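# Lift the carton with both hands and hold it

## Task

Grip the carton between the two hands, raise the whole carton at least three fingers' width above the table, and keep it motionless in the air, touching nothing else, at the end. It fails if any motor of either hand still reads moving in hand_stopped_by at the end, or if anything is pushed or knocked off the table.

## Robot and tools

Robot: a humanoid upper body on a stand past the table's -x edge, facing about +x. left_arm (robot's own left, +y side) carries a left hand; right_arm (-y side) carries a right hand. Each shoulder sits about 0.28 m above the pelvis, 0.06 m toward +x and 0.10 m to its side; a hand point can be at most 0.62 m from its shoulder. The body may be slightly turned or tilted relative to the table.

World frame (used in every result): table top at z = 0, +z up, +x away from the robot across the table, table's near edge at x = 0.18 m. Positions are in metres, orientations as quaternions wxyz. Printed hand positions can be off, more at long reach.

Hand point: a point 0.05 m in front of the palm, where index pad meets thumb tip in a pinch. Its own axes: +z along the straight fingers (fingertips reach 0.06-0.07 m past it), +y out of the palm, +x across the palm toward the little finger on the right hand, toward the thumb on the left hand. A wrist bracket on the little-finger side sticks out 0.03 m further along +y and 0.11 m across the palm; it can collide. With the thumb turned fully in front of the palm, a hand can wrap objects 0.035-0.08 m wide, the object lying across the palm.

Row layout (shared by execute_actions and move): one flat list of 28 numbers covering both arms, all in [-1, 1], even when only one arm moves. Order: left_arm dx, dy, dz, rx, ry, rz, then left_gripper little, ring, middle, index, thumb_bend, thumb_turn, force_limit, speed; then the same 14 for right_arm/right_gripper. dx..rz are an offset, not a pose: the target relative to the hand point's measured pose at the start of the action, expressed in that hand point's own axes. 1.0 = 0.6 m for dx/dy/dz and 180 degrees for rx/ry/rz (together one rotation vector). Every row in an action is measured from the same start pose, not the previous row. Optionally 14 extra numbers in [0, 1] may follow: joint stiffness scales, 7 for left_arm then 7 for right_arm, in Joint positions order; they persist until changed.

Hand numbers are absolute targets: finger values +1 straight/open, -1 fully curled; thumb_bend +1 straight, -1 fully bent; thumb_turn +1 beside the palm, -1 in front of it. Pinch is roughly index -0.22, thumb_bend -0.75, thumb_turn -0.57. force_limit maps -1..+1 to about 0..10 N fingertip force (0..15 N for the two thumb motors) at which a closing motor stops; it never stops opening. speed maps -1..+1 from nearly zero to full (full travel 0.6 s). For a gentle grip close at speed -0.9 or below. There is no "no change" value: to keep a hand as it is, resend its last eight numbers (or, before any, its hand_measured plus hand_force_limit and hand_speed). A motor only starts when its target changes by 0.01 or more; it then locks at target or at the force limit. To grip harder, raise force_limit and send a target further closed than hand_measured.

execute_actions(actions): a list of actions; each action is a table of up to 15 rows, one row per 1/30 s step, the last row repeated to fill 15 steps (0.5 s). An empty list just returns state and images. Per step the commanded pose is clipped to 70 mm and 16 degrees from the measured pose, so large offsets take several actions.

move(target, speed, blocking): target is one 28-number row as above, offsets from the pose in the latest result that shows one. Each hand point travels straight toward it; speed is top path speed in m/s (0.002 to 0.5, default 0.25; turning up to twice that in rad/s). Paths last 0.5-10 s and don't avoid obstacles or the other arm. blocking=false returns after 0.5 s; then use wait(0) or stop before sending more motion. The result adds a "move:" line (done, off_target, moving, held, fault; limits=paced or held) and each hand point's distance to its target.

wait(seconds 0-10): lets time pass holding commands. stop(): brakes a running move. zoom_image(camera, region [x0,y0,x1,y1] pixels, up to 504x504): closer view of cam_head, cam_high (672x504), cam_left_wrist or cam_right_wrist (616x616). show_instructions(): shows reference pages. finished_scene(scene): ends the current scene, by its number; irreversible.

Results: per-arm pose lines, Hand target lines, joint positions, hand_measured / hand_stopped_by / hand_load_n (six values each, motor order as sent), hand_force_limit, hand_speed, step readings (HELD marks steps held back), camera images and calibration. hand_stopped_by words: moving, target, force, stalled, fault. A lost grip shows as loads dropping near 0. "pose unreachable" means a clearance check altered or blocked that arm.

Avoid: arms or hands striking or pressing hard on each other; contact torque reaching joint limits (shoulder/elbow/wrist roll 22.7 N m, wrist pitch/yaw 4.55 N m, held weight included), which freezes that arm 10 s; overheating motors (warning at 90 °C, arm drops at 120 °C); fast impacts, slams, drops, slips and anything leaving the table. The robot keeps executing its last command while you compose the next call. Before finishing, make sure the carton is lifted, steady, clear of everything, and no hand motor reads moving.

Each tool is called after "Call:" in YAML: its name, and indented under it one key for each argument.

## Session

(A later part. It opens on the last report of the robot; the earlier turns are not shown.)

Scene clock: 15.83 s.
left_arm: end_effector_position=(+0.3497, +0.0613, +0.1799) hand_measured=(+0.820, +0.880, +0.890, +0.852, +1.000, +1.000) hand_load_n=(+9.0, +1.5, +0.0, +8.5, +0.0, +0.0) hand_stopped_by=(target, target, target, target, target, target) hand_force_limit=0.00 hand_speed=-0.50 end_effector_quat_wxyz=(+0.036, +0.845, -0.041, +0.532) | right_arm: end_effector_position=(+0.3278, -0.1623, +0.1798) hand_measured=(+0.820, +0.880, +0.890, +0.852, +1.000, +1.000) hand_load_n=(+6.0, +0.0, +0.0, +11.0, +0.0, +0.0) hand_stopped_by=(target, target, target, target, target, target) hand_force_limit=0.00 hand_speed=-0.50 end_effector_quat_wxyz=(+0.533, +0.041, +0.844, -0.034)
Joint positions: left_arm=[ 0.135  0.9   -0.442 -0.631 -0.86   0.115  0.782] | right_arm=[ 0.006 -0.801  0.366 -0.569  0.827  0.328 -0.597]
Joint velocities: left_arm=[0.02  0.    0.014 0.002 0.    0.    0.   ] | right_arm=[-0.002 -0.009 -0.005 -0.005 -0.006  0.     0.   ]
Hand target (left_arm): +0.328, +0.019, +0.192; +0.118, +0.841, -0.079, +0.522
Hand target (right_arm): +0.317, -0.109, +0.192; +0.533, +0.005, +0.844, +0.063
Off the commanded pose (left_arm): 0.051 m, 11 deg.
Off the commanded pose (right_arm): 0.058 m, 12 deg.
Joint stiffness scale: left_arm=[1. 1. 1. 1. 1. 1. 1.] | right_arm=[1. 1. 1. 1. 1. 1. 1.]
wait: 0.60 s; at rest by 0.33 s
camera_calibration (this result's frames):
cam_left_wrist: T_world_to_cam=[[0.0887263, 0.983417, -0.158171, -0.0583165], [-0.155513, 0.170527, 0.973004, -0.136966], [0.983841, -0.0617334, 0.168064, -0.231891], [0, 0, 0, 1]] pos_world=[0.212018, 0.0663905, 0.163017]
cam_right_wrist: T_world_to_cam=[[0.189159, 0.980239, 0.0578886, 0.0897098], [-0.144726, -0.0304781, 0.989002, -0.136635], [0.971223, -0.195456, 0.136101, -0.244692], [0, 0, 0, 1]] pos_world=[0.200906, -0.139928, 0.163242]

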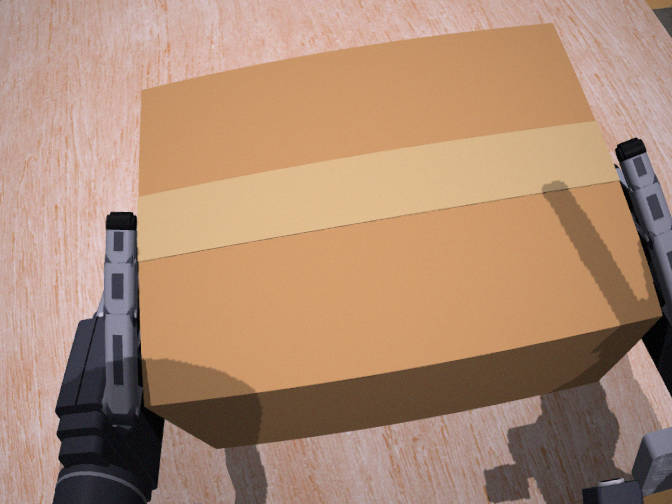

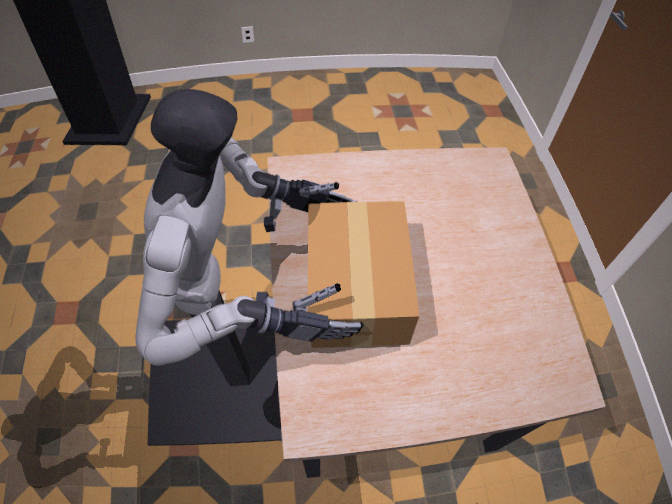

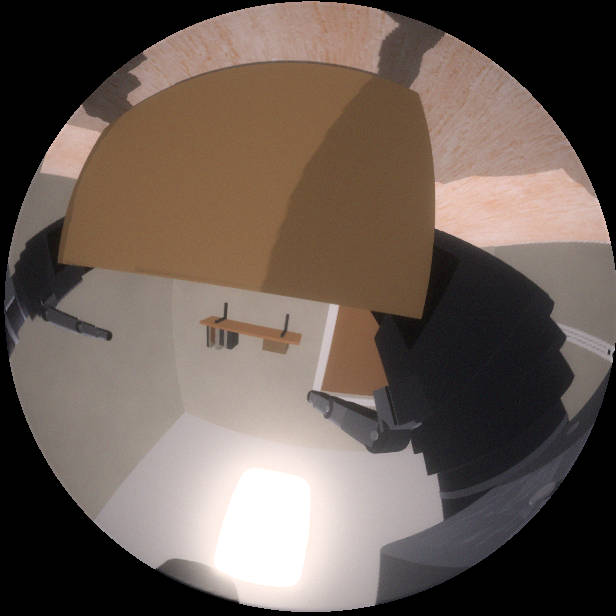

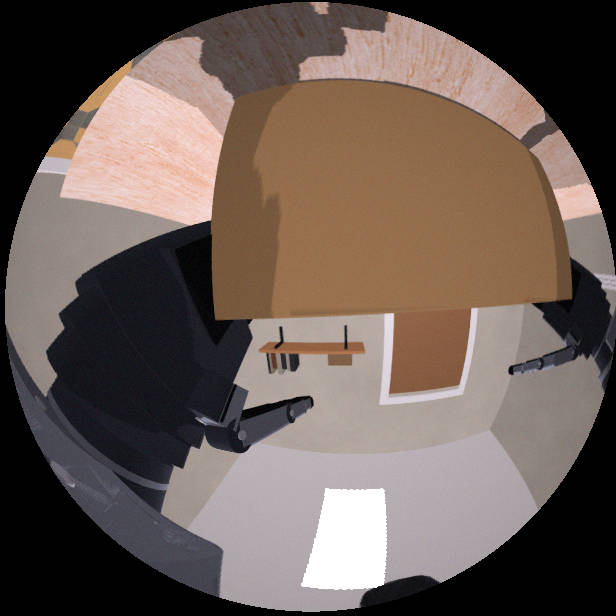

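Call:
execute_actions:
  actions:
    - [[0.004,0.079,-0.031,-0.058,-0.003,-0.009,0.82,0.88,0.89,0.85,1,1,0,-0.5,-0.008,0.091,-0.03,-0.064,0,0.015,0.82,0.88,0.89,0.85,1,1,0,-0.5],[0.006,0.079,-0.032,-0.058,-0.003,-0.009,0.82,0.88,0.89,0.85,1,1,0,-0.5,-0.01,0.091,-0.031,-0.064,0,0.015,0.82,0.88,0.89,0.85,1,1,0,-0.5],[0.008,0.079,-0.033,-0.058,-0.003,-0.009,0.82,0.88,0.89,0.85,1,1,0,-0.5,-0.012,0.091,-0.032,-0.064,0,0.015,0.82,0.88,0.89,0.85,1,1,0,-0.5],[0.011,0.079,-0.034,-0.058,-0.003,-0.009,0.82,0.88,0.89,0.85,1,1,0,-0.5,-0.015,0.091,-0.033,-0.064,0,0.015,0.82,0.88,0.89,0.85,1,1,0,-0.5],[0.014,0.079,-0.035,-0.058,-0.003,-0.008,0.82,0.88,0.89,0.85,1,1,0,-0.5,-0.018,0.091,-0.034,-0.064,0,0.015,0.82,0.88,0.89,0.85,1,1,0,-0.5],[0.018,0.079,-0.036,-0.058,-0.003,-0.008,0.82,0.88,0.89,0.85,1,1,0,-0.5,-0.022,0.091,-0.035,-0.064,0,0.015,0.82,0.88,0.89,0.85,1,1,0,-0.5],[0.022,0.079,-0.037,-0.058,-0.003,-0.008,0.82,0.88,0.89,0.85,1,1,0,-0.5,-0.026,0.091,-0.036,-0.064,0,0.015,0.82,0.88,0.89,0.85,1,1,0,-0.5],[0.026,0.079,-0.038,-0.058,-0.003,-0.008,0.82,0.88,0.89,0.85,1,1,0,-0.5,-0.03,0.091,-0.037,-0.064,0,0.015,0.82,0.88,0.89,0.85,1,1,0,-0.5],[0.03,0.079,-0.039,-0.058,-0.003,-0.007,0.82,0.88,0.89,0.85,1,1,0,-0.5,-0.034,0.091,-0.038,-0.064,0,0.014,0.82,0.88,0.89,0.85,1,1,0,-0.5],[0.035,0.079,-0.04,-0.058,-0.003,-0.007,0.82,0.88,0.89,0.85,1,1,0,-0.5,-0.039,0.091,-0.039,-0.064,0,0.014,0.82,0.88,0.89,0.85,1,1,0,-0.5],[0.04,0.079,-0.041,-0.058,-0.003,-0.007,0.82,0.88,0.89,0.85,1,1,0,-0.5,-0.044,0.091,-0.04,-0.064,0,0.014,0.82,0.88,0.89,0.85,1,1,0,-0.5],[0.045,0.079,-0.042,-0.058,-0.003,-0.007,0.82,0.88,0.89,0.85,1,1,0,-0.5,-0.049,0.091,-0.041,-0.064,0,0.014,0.82,0.88,0.89,0.85,1,1,0,-0.5],[0.049,0.079,-0.043,-0.058,-0.003,-0.007,0.82,0.88,0.89,0.85,1,1,0,-0.5,-0.053,0.091,-0.042,-0.064,0,0.014,0.82,0.88,0.89,0.85,1,1,0,-0.5],[0.053,0.079,-0.044,-0.058,-0.003,-0.007,0.82,0.88,0.89,0.85,1,1,0,-0.5,-0.057,0.091,-0.043,-0.064,0,0.014,0.82,0.88,0.89,0.85,1,1,0,-0.5],[0.056,0.079,-0.045,-0.058,-0.003,-0.007,0.82,0.88,0.89,0.85,1,1,0,-0.5,-0.06,0.091,-0.044,-0.064,0,0.014,0.82,0.88,0.89,0.85,1,1,0,-0.5]]

Call:
wait:
  seconds: 0.5

Scene clock: 17.33 s.
left_arm: end_effector_position=(+0.3523, +0.0613, +0.2068) hand_measured=(+0.820, +0.880, +0.890, +0.852, +1.000, +1.000) hand_load_n=(+9.0, +1.5, +0.0, +9.0, +0.0, +0.0) hand_stopped_by=(target, target, target, target, target, target) hand_force_limit=0.00 hand_speed=-0.50 end_effector_quat_wxyz=(+0.034, +0.844, -0.044, +0.533) | right_arm: end_effector_position=(+0.3302, -0.1621, +0.2056) hand_measured=(+0.820, +0.880, +0.890, +0.852, +1.000, +1.000) hand_load_n=(+5.5, +0.0, +0.0, +11.0, +0.0, +0.0) hand_stopped_by=(target, target, target, target, target, target) hand_force_limit=0.00 hand_speed=-0.50 end_effector_quat_wxyz=(+0.534, +0.039, +0.844, -0.034)
Joint positions: left_arm=[ 0.095  1.043 -0.427 -0.757 -1.004  0.125  0.893] | right_arm=[-0.037 -0.904  0.337 -0.679  0.977  0.377 -0.697]
Joint velocities: left_arm=[-0.196  0.333  0.124 -0.296 -0.402  0.017  0.287] | right_arm=[-0.222 -0.241 -0.141 -0.282  0.445  0.162 -0.3  ]
Hand target (left_arm): +0.331, +0.020, +0.224; +0.115, +0.840, -0.084, +0.524
Hand target (right_arm): +0.319, -0.110, +0.225; +0.537, -0.000, +0.841, +0.062
Off the commanded pose (left_arm): 0.051 m, 11 deg.
Off the commanded pose (right_arm): 0.058 m, 12 deg.
Joint stiffness scale: left_arm=[1. 1. 1. 1. 1. 1. 1.] | right_arm=[1. 1. 1. 1. 1. 1. 1.]
Step readings (end_effector_position):
0: left_arm (+0.3497, +0.0613, +0.1799) | right_arm (+0.3278, -0.1623, +0.1798)
1: left_arm (+0.3497, +0.0613, +0.1799) | right_arm (+0.3278, -0.1623, +0.1798)
2: left_arm (+0.3494, +0.0614, +0.1800) | right_arm (+0.3276, -0.1624, +0.1800)
4: left_arm (+0.3482, +0.0613, +0.1814) | right_arm (+0.3266, -0.1627, +0.1807)
8: left_arm (+0.3475, +0.0617, +0.1867) | right_arm (+0.3256, -0.1622, +0.1857)
15: end_effector_position above
camera_calibration (this result's frames):
cam_left_wrist: T_world_to_cam=[[0.09165, 0.983992, -0.152842, -0.0564201], [-0.156874, 0.165838, 0.973595, -0.16205], [0.983357, -0.0652531, 0.169562, -0.238954], [0, 0, 0, 1]] pos_world=[0.214726, 0.0667984, 0.189665]
cam_right_wrist: T_world_to_cam=[[0.186255, 0.980852, 0.0569009, 0.0888579], [-0.147755, -0.0292926, 0.98859, -0.160438], [0.971328, -0.192537, 0.139469, -0.250705], [0, 0, 0, 1]] pos_world=[0.203261, -0.140126, 0.188517]

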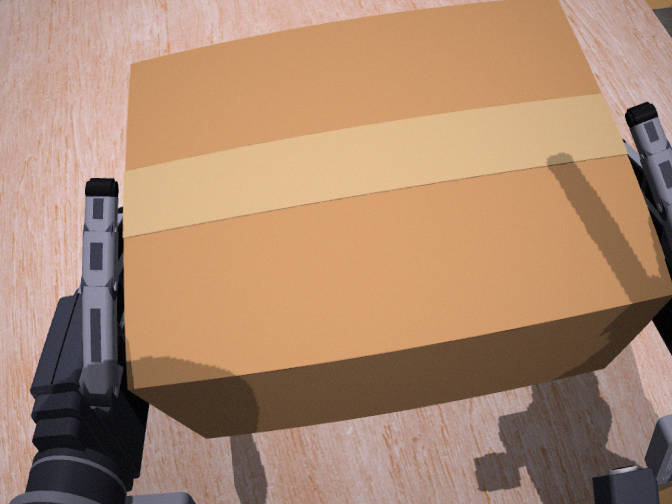

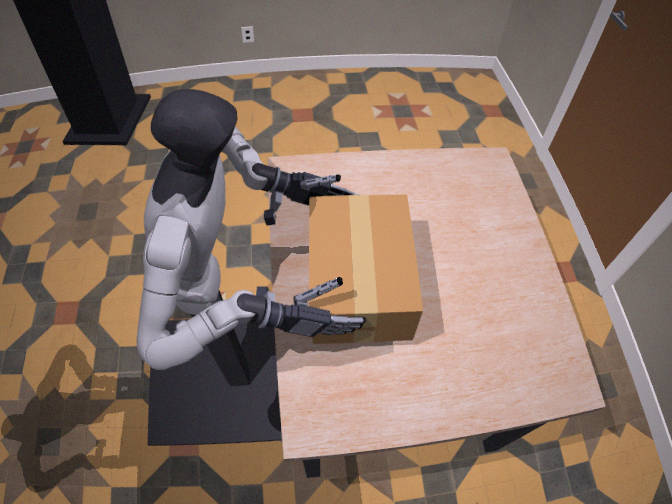

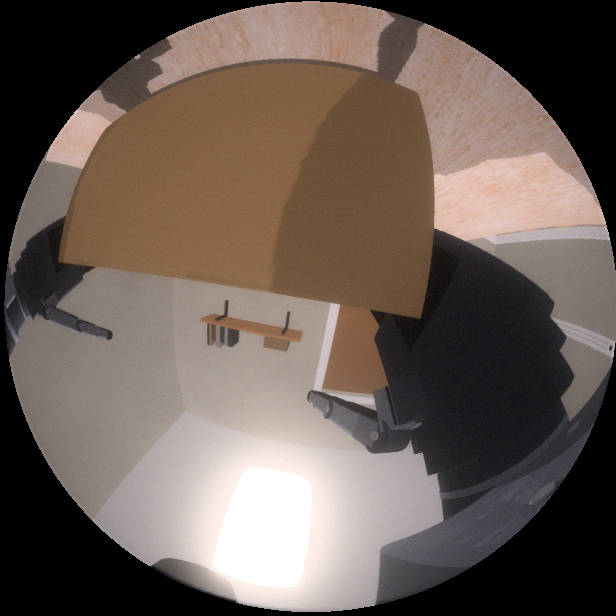

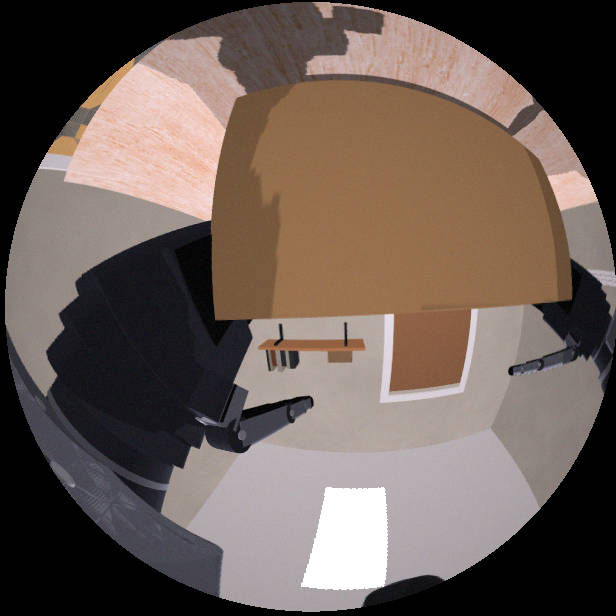

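Scene clock: 27.43 s.
left_arm: end_effector_position=(+0.3616, +0.0814, +0.2055) hand_measured=(+0.820, +0.880, +0.890, +0.850, +1.000, +1.000) hand_load_n=(+4.0, +0.0, +0.0, +0.0, +0.0, +0.0) hand_stopped_by=(target, target, target, target, target, target) hand_force_limit=0.00 hand_speed=-0.50 end_effector_quat_wxyz=(-0.005, +0.844, -0.028, +0.535) | right_arm: end_effector_position=(+0.3303, -0.1421, +0.2215) hand_measured=(+0.822, +0.880, +0.890, +0.850, +1.000, +1.000) hand_load_n=(+11.0, +1.0, +0.0, +0.0, +0.0, +0.0) hand_stopped_by=(target, target, target, target, target, target) hand_force_limit=0.00 hand_speed=-0.50 end_effector_quat_wxyz=(+0.546, +0.022, +0.838, +0.000)
Joint positions: left_arm=[ 0.097  1.07  -0.404 -0.742 -1.022  0.121  0.953] | right_arm=[-0.07  -0.912  0.342 -0.723  1.012  0.39  -0.677]
Joint velocities: left_arm=[ 0.006 -0.006  0.     0.    -0.006  0.     0.   ] | right_arm=[ 0.017 -0.012 -0.005  0.003  0.002  0.     0.   ]
Hand target (left_arm): +0.354, +0.061, +0.212; +0.034, +0.842, -0.044, +0.536
Hand target (right_arm): +0.319, -0.110, +0.225; +0.537, -0.000, +0.841, +0.062
Off the commanded pose (left_arm): 0.073 m, 15 deg.
Off the commanded pose (right_arm): 0.036 m, 8 deg.
Joint stiffness scale: left_arm=[1. 1. 1. 1. 1. 1. 1.] | right_arm=[1. 1. 1. 1. 1. 1. 1.]
TORQUE FAULT: the external load on joint 7 (wrist yaw) of the left arm reached its load limit, and that arm stopped for 10 seconds. That time counts as 20 of the actions that you can send in this scene. A torque fault stops only its own arm. That arm ran no command of this call. That arm holds where it stopped, with its grip as last carried out, and accepts commands again: back off and push less far. That arm stops again, at the same cost, whenever a joint's load reaches its limit.
wait: 0.10 of 0.5 s (a fault stop ended it); no rest
camera_calibration (this result's frames):
cam_left_wrist: T_world_to_cam=[[0.0245202, 0.994312, -0.103649, -0.063933], [-0.173196, 0.106338, 0.97913, -0.153101], [0.984582, -0.00605678, 0.174819, -0.25291], [0, 0, 0, 1]] pos_world=[0.224062, 0.078318, 0.187493]
cam_right_wrist: T_world_to_cam=[[0.119636, 0.988053, 0.0971508, 0.0824591], [-0.170192, -0.0759952, 0.982476, -0.173435], [0.978122, -0.134073, 0.159067, -0.247394], [0, 0, 0, 1]] pos_world=[0.202599, -0.127823, 0.201737]

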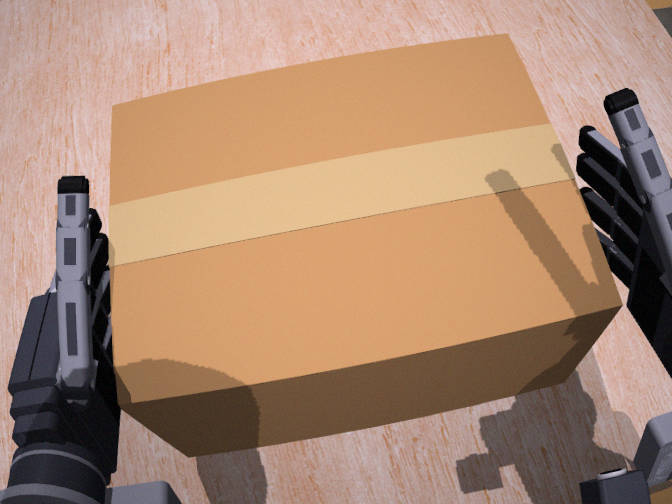

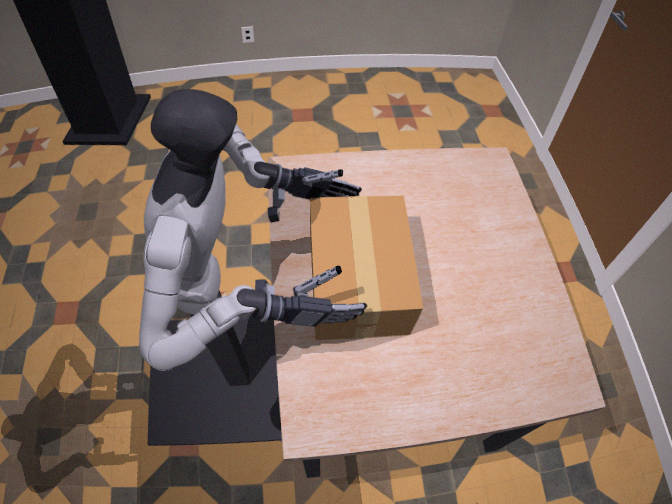

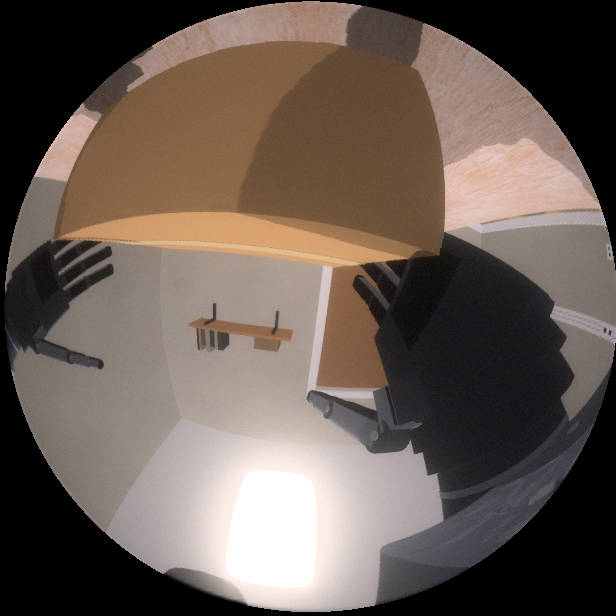

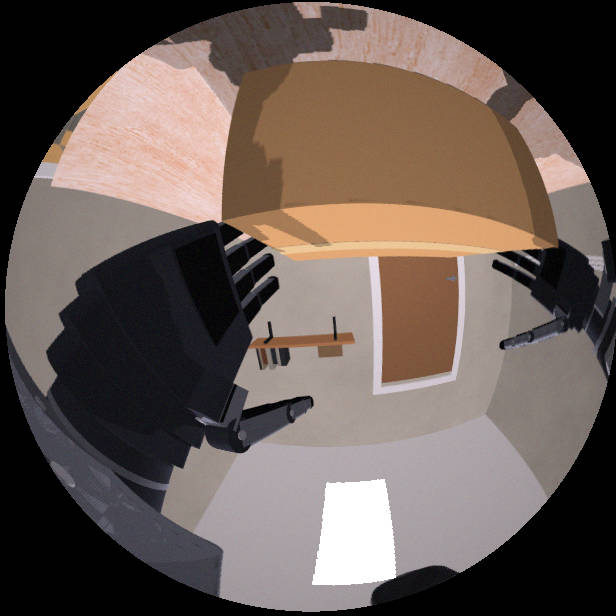

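Call:
execute_actions:
  actions: []

Scene clock: 28.40 s.
left_arm: end_effector_position=(+0.3616, +0.0814, +0.2055) hand_measured=(+0.820, +0.880, +0.890, +0.850, +1.000, +1.000) hand_load_n=(+4.0, +0.0, +0.0, +0.0, +0.0, +0.0) hand_stopped_by=(target, target, target, target, target, target) hand_force_limit=0.00 hand_speed=-0.50 end_effector_quat_wxyz=(-0.005, +0.844, -0.028, +0.535) | right_arm: end_effector_position=(+0.3303, -0.1421, +0.2215) hand_measured=(+0.822, +0.880, +0.890, +0.850, +1.000, +1.000) hand_load_n=(+11.0, +1.0, +0.0, +0.0, +0.0, +0.0) hand_stopped_by=(target, target, target, target, target, target) hand_force_limit=0.00 hand_speed=-0.50 end_effector_quat_wxyz=(+0.546, +0.022, +0.838, +0.000)
Joint positions: left_arm=[ 0.097  1.07  -0.404 -0.742 -1.022  0.121  0.953] | right_arm=[-0.07  -0.912  0.342 -0.723  1.012  0.39  -0.677]
Joint velocities: left_arm=[ 0.     0.002 -0.002 -0.003 -0.003  0.     0.   ] | right_arm=[-0.003 -0.011  0.017  0.003 -0.003  0.     0.   ]
Hand target (left_arm): +0.354, +0.061, +0.212; +0.034, +0.842, -0.044, +0.536
Hand target (right_arm): +0.319, -0.110, +0.225; +0.537, -0.000, +0.841, +0.062
Off the commanded pose (left_arm): 0.073 m, 15 deg.
Off the commanded pose (right_arm): 0.036 m, 8 deg.
Joint stiffness scale: left_arm=[1. 1. 1. 1. 1. 1. 1.] | right_arm=[1. 1. 1. 1. 1. 1. 1.]
camera_calibration (this result's frames):
cam_left_wrist: T_world_to_cam=[[0.0245201, 0.994312, -0.103649, -0.063933], [-0.173197, 0.106338, 0.97913, -0.153101], [0.984582, -0.0060567, 0.174819, -0.25291], [0, 0, 0, 1]] pos_world=[0.224062, 0.078318, 0.187493]
cam_right_wrist: T_world_to_cam=[[0.119636, 0.988053, 0.0971508, 0.0824591], [-0.170192, -0.0759951, 0.982476, -0.173435], [0.978122, -0.134073, 0.159067, -0.247394], [0, 0, 0, 1]] pos_world=[0.202599, -0.127823, 0.201737]

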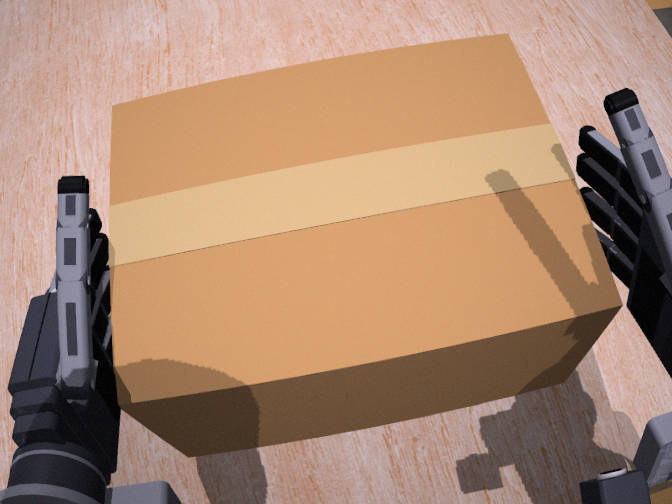

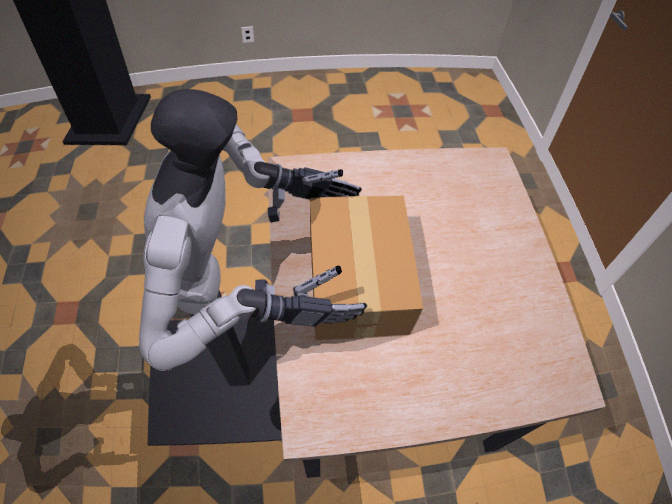

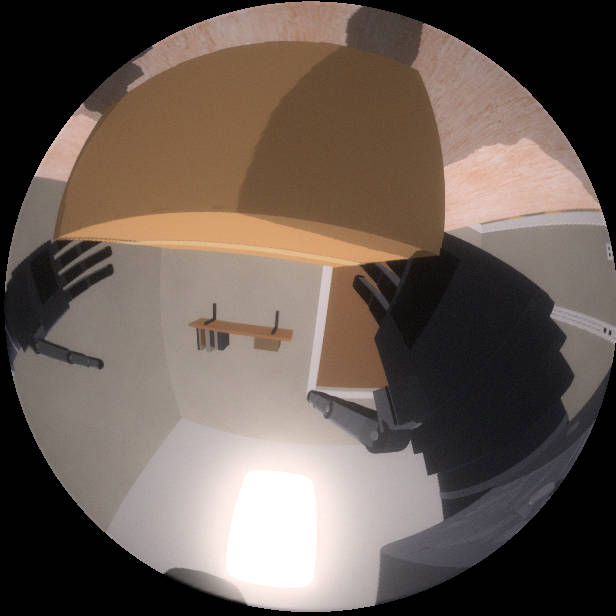

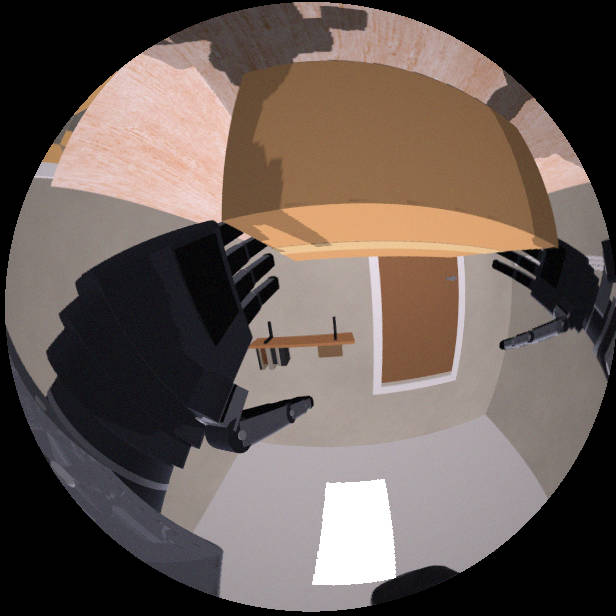

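Call:
move:
  target: [0,-0.025,0,-0.011,-0.009,-0.008,0.82,0.88,0.89,0.85,1,1,0,-0.5,0,-0.025,0,0.008,0.0175,-0.005,0.82,0.88,0.89,0.85,1,1,0,-0.5]
  speed: 0.15

Call:
move:
  target: [-0.065,0,0.033,0,0,0,0.82,0.88,0.89,0.85,1,1,0,-0.5,0.076,0,0.066,0,0,0,0.82,0.88,0.89,0.85,1,1,0,-0.5]
  speed: 0.15

Scene clock: 29.97 s.
left_arm: end_effector_position=(+0.3618, +0.0961, +0.2069) hand_measured=(+0.820, +0.880, +0.890, +0.850, +1.000, +1.000) hand_load_n=(+0.0, +0.0, +0.0, +0.0, +0.0, +0.0) hand_stopped_by=(target, target, target, target, target, target) hand_force_limit=0.00 hand_speed=-0.50 end_effector_quat_wxyz=(+0.016, +0.851, -0.026, +0.524) | right_arm: end_effector_position=(+0.3293, -0.1570, +0.2203) hand_measured=(+0.820, +0.880, +0.890, +0.850, +1.000, +1.000) hand_load_n=(+0.0, +0.0, +0.0, +0.0, +0.0, +0.0) hand_stopped_by=(target, target, target, target, target, target) hand_force_limit=0.00 hand_speed=-0.50 end_effector_quat_wxyz=(+0.522, +0.021, +0.852, -0.014)
Joint positions: left_arm=[ 0.197  1.162 -0.308 -0.715 -1.113  0.035  0.826] | right_arm=[-0.071 -0.99   0.27  -0.736  1.135  0.442 -0.7  ]
Joint velocities: left_arm=[ 0.008 -0.005  0.005 -0.002  0.005  0.    -0.006] | right_arm=[ 0.    -0.002  0.008  0.002 -0.005  0.003  0.   ]
Hand target (left_arm): +0.362, +0.097, +0.206; +0.016, +0.852, -0.025, +0.523
Hand target (right_arm): +0.329, -0.157, +0.221; +0.522, +0.021, +0.852, -0.014
Off the commanded pose (left_arm): 0.001 m, 0 deg.
Off the commanded pose (right_arm): 0.001 m, 0 deg.
Joint stiffness scale: left_arm=[1. 1. 1. 1. 1. 1. 1.] | right_arm=[1. 1. 1. 1. 1. 1. 1.]
move: done
camera_calibration (this result's frames):
cam_left_wrist: T_world_to_cam=[[0.0394509, 0.989038, -0.142297, -0.0752986], [-0.143736, 0.146544, 0.978706, -0.170346], [0.988829, -0.0181575, 0.147942, -0.248058], [0, 0, 0, 1]] pos_world=[0.223773, 0.0949323, 0.192702]
cam_right_wrist: T_world_to_cam=[[0.138164, 0.988159, 0.0667234, 0.0979699], [-0.116165, -0.0507361, 0.991933, -0.189469], [0.983573, -0.144801, 0.10778, -0.240397], [0, 0, 0, 1]] pos_world=[0.200903, -0.141232, 0.207314]

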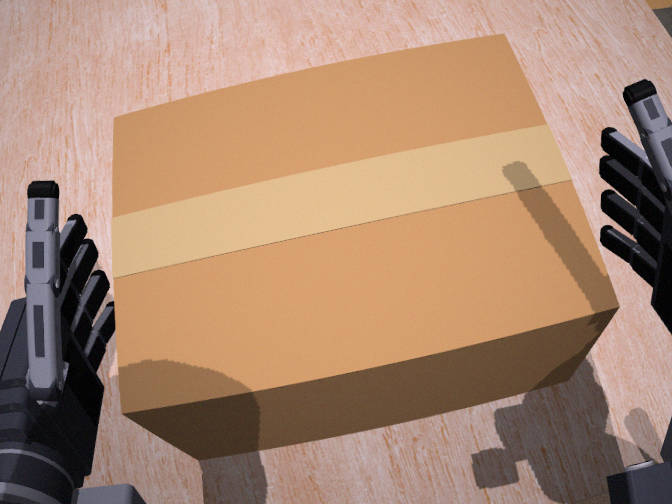

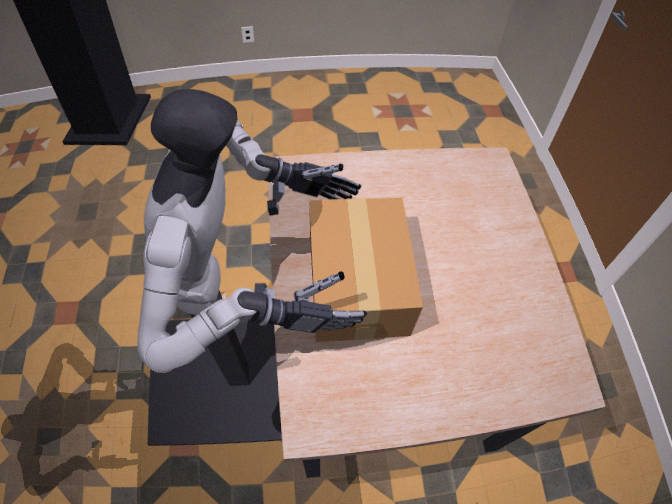

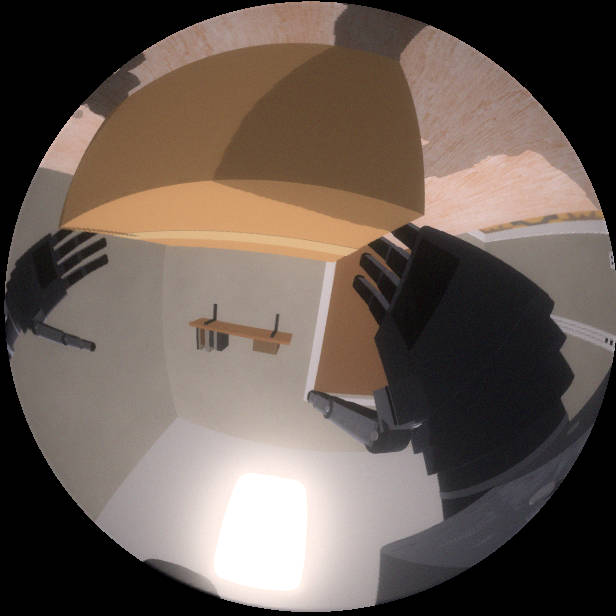

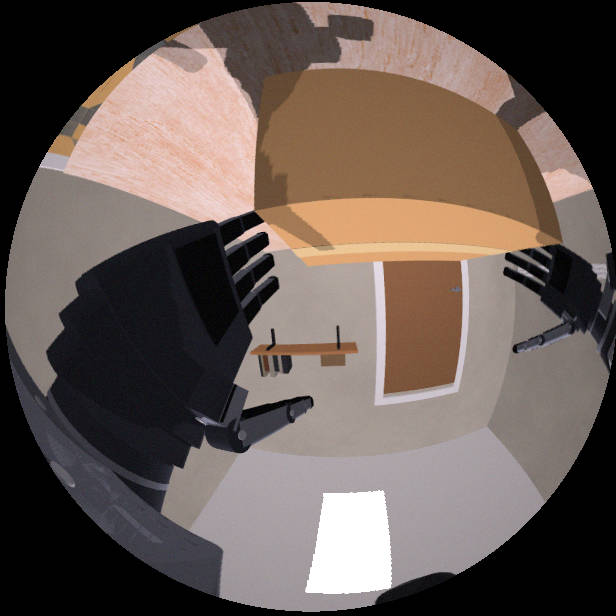

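Scene clock: 30.87 s.
left_arm: end_effector_position=(+0.3628, +0.0964, +0.1624) hand_measured=(+0.820, +0.880, +0.890, +0.850, +1.000, +1.000) hand_load_n=(+0.0, +0.0, +0.0, +0.0, +0.0, +0.0) hand_stopped_by=(target, target, target, target, target, target) hand_force_limit=0.00 hand_speed=-0.50 end_effector_quat_wxyz=(+0.016, +0.853, -0.024, +0.522) | right_arm: end_effector_position=(+0.3450, -0.1588, +0.1615) hand_measured=(+0.820, +0.880, +0.890, +0.850, +1.000, +1.000) hand_load_n=(+0.0, +0.0, +0.0, +0.0, +0.0, +0.0) hand_stopped_by=(target, target, target, target, target, target) hand_force_limit=0.00 hand_speed=-0.50 end_effector_quat_wxyz=(+0.520, +0.027, +0.854, -0.014)
Joint positions: left_arm=[ 0.145  0.985 -0.43  -0.491 -0.946 -0.014  0.712] | right_arm=[-0.12  -0.8    0.431 -0.408  0.866  0.302 -0.52 ]
Joint velocities: left_arm=[ 0.002  0.002  0.003  0.    -0.003  0.     0.   ] | right_arm=[-0.006  0.009 -0.005  0.005 -0.003  0.     0.   ]
Hand target (left_arm): +0.363, +0.096, +0.163; +0.017, +0.851, -0.025, +0.524
Hand target (right_arm): +0.346, -0.158, +0.162; +0.521, +0.025, +0.853, -0.014
Off the commanded pose (left_arm): 0.001 m, 0 deg.
Off the commanded pose (right_arm): 0.002 m, 1 deg.
Joint stiffness scale: left_arm=[1. 1. 1. 1. 1. 1. 1.] | right_arm=[1. 1. 1. 1. 1. 1. 1.]
move: done
camera_calibration (this result's frames):
cam_left_wrist: T_world_to_cam=[[0.0359294, 0.988835, -0.144619, -0.0803002], [-0.138336, 0.14824, 0.979228, -0.128944], [0.989733, -0.015177, 0.142118, -0.242046], [0, 0, 0, 1]] pos_world=[0.224609, 0.0948448, 0.149052]
cam_right_wrist: T_world_to_cam=[[0.147338, 0.986422, 0.0725492, 0.097183], [-0.111393, -0.0563342, 0.992178, -0.132052], [0.982794, -0.154267, 0.10158, -0.250095], [0, 0, 0, 1]] pos_world=[0.216763, -0.141884, 0.149373]

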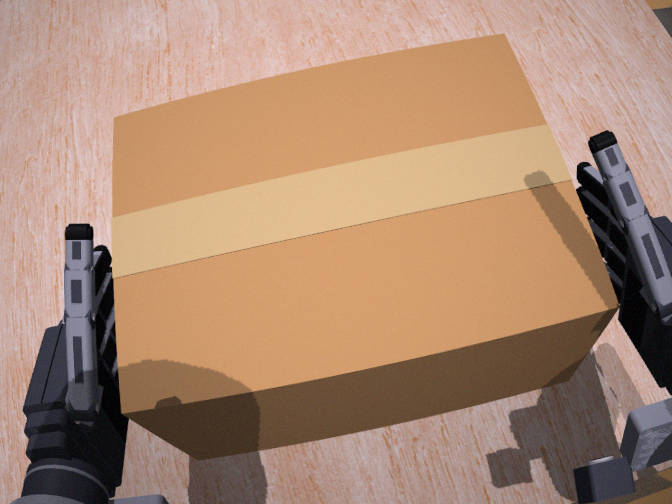

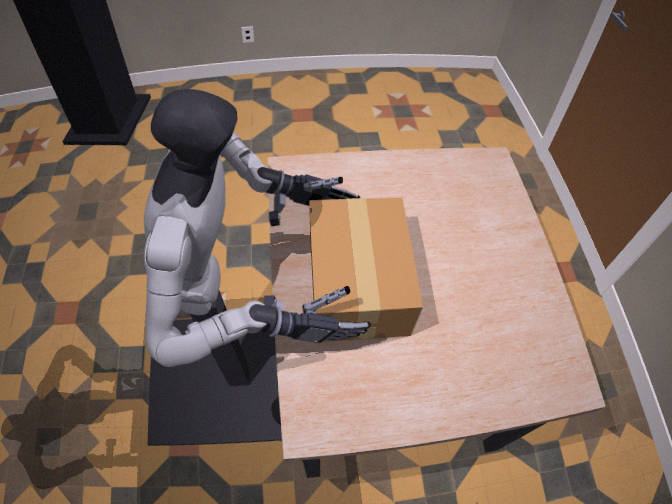

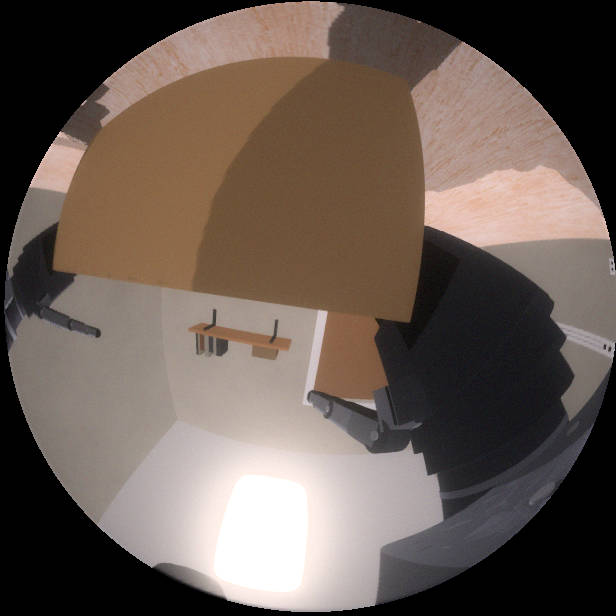

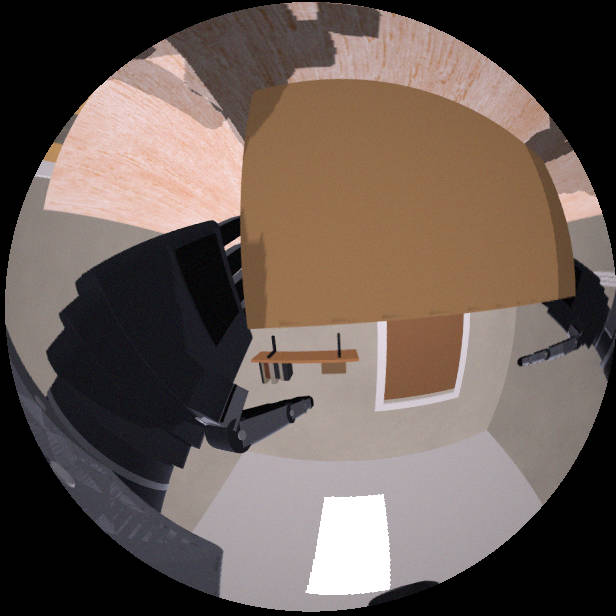

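Call:
move:
  target: [0.003,0.08,-0.03,-0.044,0,-0.01,0.82,0.88,0.89,0.85,1,1,0,-0.5,-0.008,0.102,-0.02,-0.056,0,0.012,0.82,0.88,0.89,0.85,1,1,0,-0.5]
  speed: 0.08

Scene clock: 32.43 s.
left_arm: end_effector_position=(+0.3572, +0.0864, +0.1627) hand_measured=(+0.820, +0.880, +0.890, +0.852, +1.000, +1.000) hand_load_n=(+3.5, +0.0, +0.0, +10.0, +0.0, +0.0) hand_stopped_by=(target, target, target, target, target, target) hand_force_limit=0.00 hand_speed=-0.50 end_effector_quat_wxyz=(+0.016, +0.853, -0.024, +0.522) | right_arm: end_effector_position=(+0.3464, -0.1426, +0.1626) hand_measured=(+0.820, +0.880, +0.890, +0.850, +1.000, +1.000) hand_load_n=(+5.5, +0.0, +0.0, +6.5, +0.0, +0.0) hand_stopped_by=(target, target, target, target, target, target) hand_force_limit=0.00 hand_speed=-0.50 end_effector_quat_wxyz=(+0.521, +0.015, +0.854, -0.009)
Joint positions: left_arm=[ 0.11   0.999 -0.516 -0.519 -0.934 -0.041  0.789] | right_arm=[-0.164 -0.793  0.494 -0.424  0.866  0.311 -0.567]
Joint velocities: left_arm=[-0.026  0.041 -0.071  0.005  0.    -0.061  0.049] | right_arm=[-0.029 -0.02   0.02   0.008 -0.005 -0.008 -0.016]
Hand target (left_arm): +0.343, +0.051, +0.173; +0.082, +0.849, -0.049, +0.519
Hand target (right_arm): +0.338, -0.100, +0.174; +0.521, -0.005, +0.851, +0.070
Off the commanded pose (left_arm): 0.040 m, 8 deg.
Off the commanded pose (right_arm): 0.047 m, 9 deg.
Joint stiffness scale: left_arm=[1. 1. 1. 1. 1. 1. 1.] | right_arm=[1. 1. 1. 1. 1. 1. 1.]
move: off_target (left_arm, right_arm)
camera_calibration (this result's frames):
cam_left_wrist: T_world_to_cam=[[0.0356201, 0.989046, -0.143243, -0.0703335], [-0.138601, 0.146838, 0.979402, -0.128399], [0.989707, -0.0150328, 0.142313, -0.236834], [0, 0, 0, 1]] pos_world=[0.219106, 0.0848566, 0.149384]
cam_right_wrist: T_world_to_cam=[[0.122415, 0.990161, 0.0677931, 0.0908298], [-0.11116, -0.0541984, 0.992324, -0.131891], [0.986234, -0.129011, 0.103431, -0.246928], [0, 0, 0, 1]] pos_world=[0.217748, -0.128941, 0.150261]

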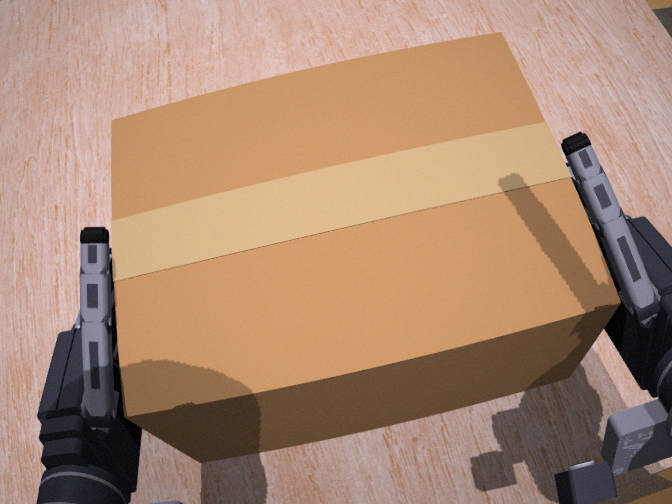

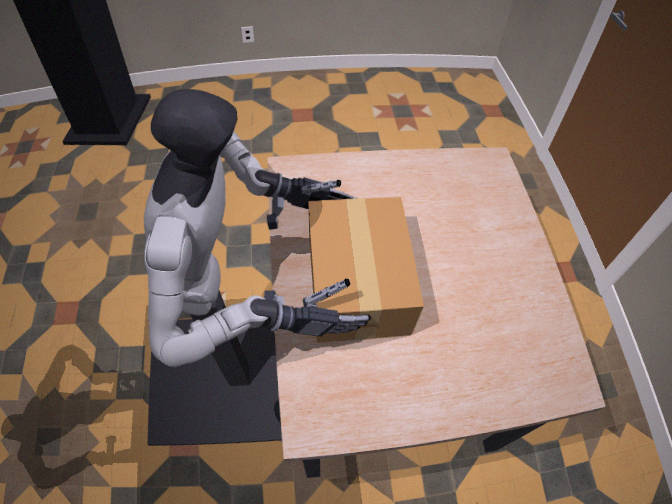

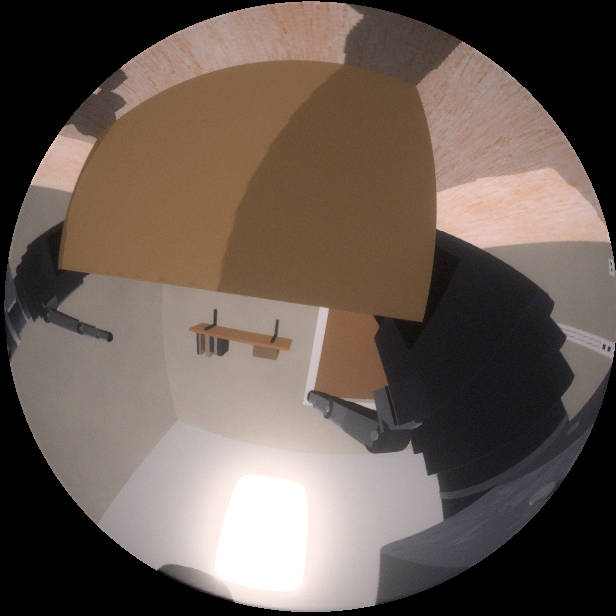

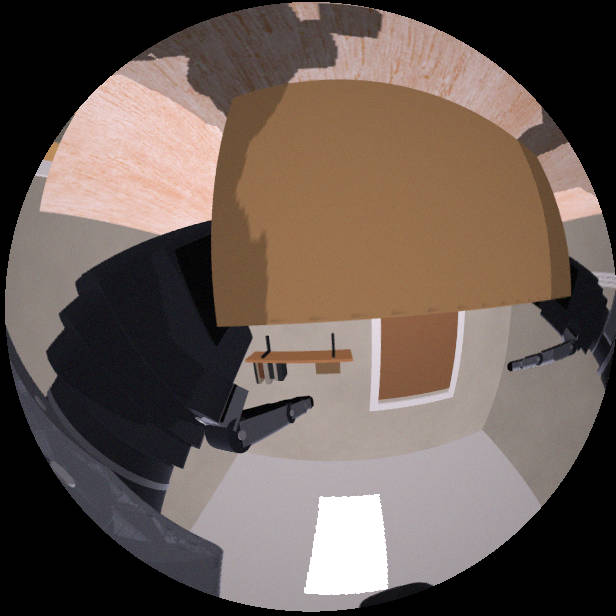

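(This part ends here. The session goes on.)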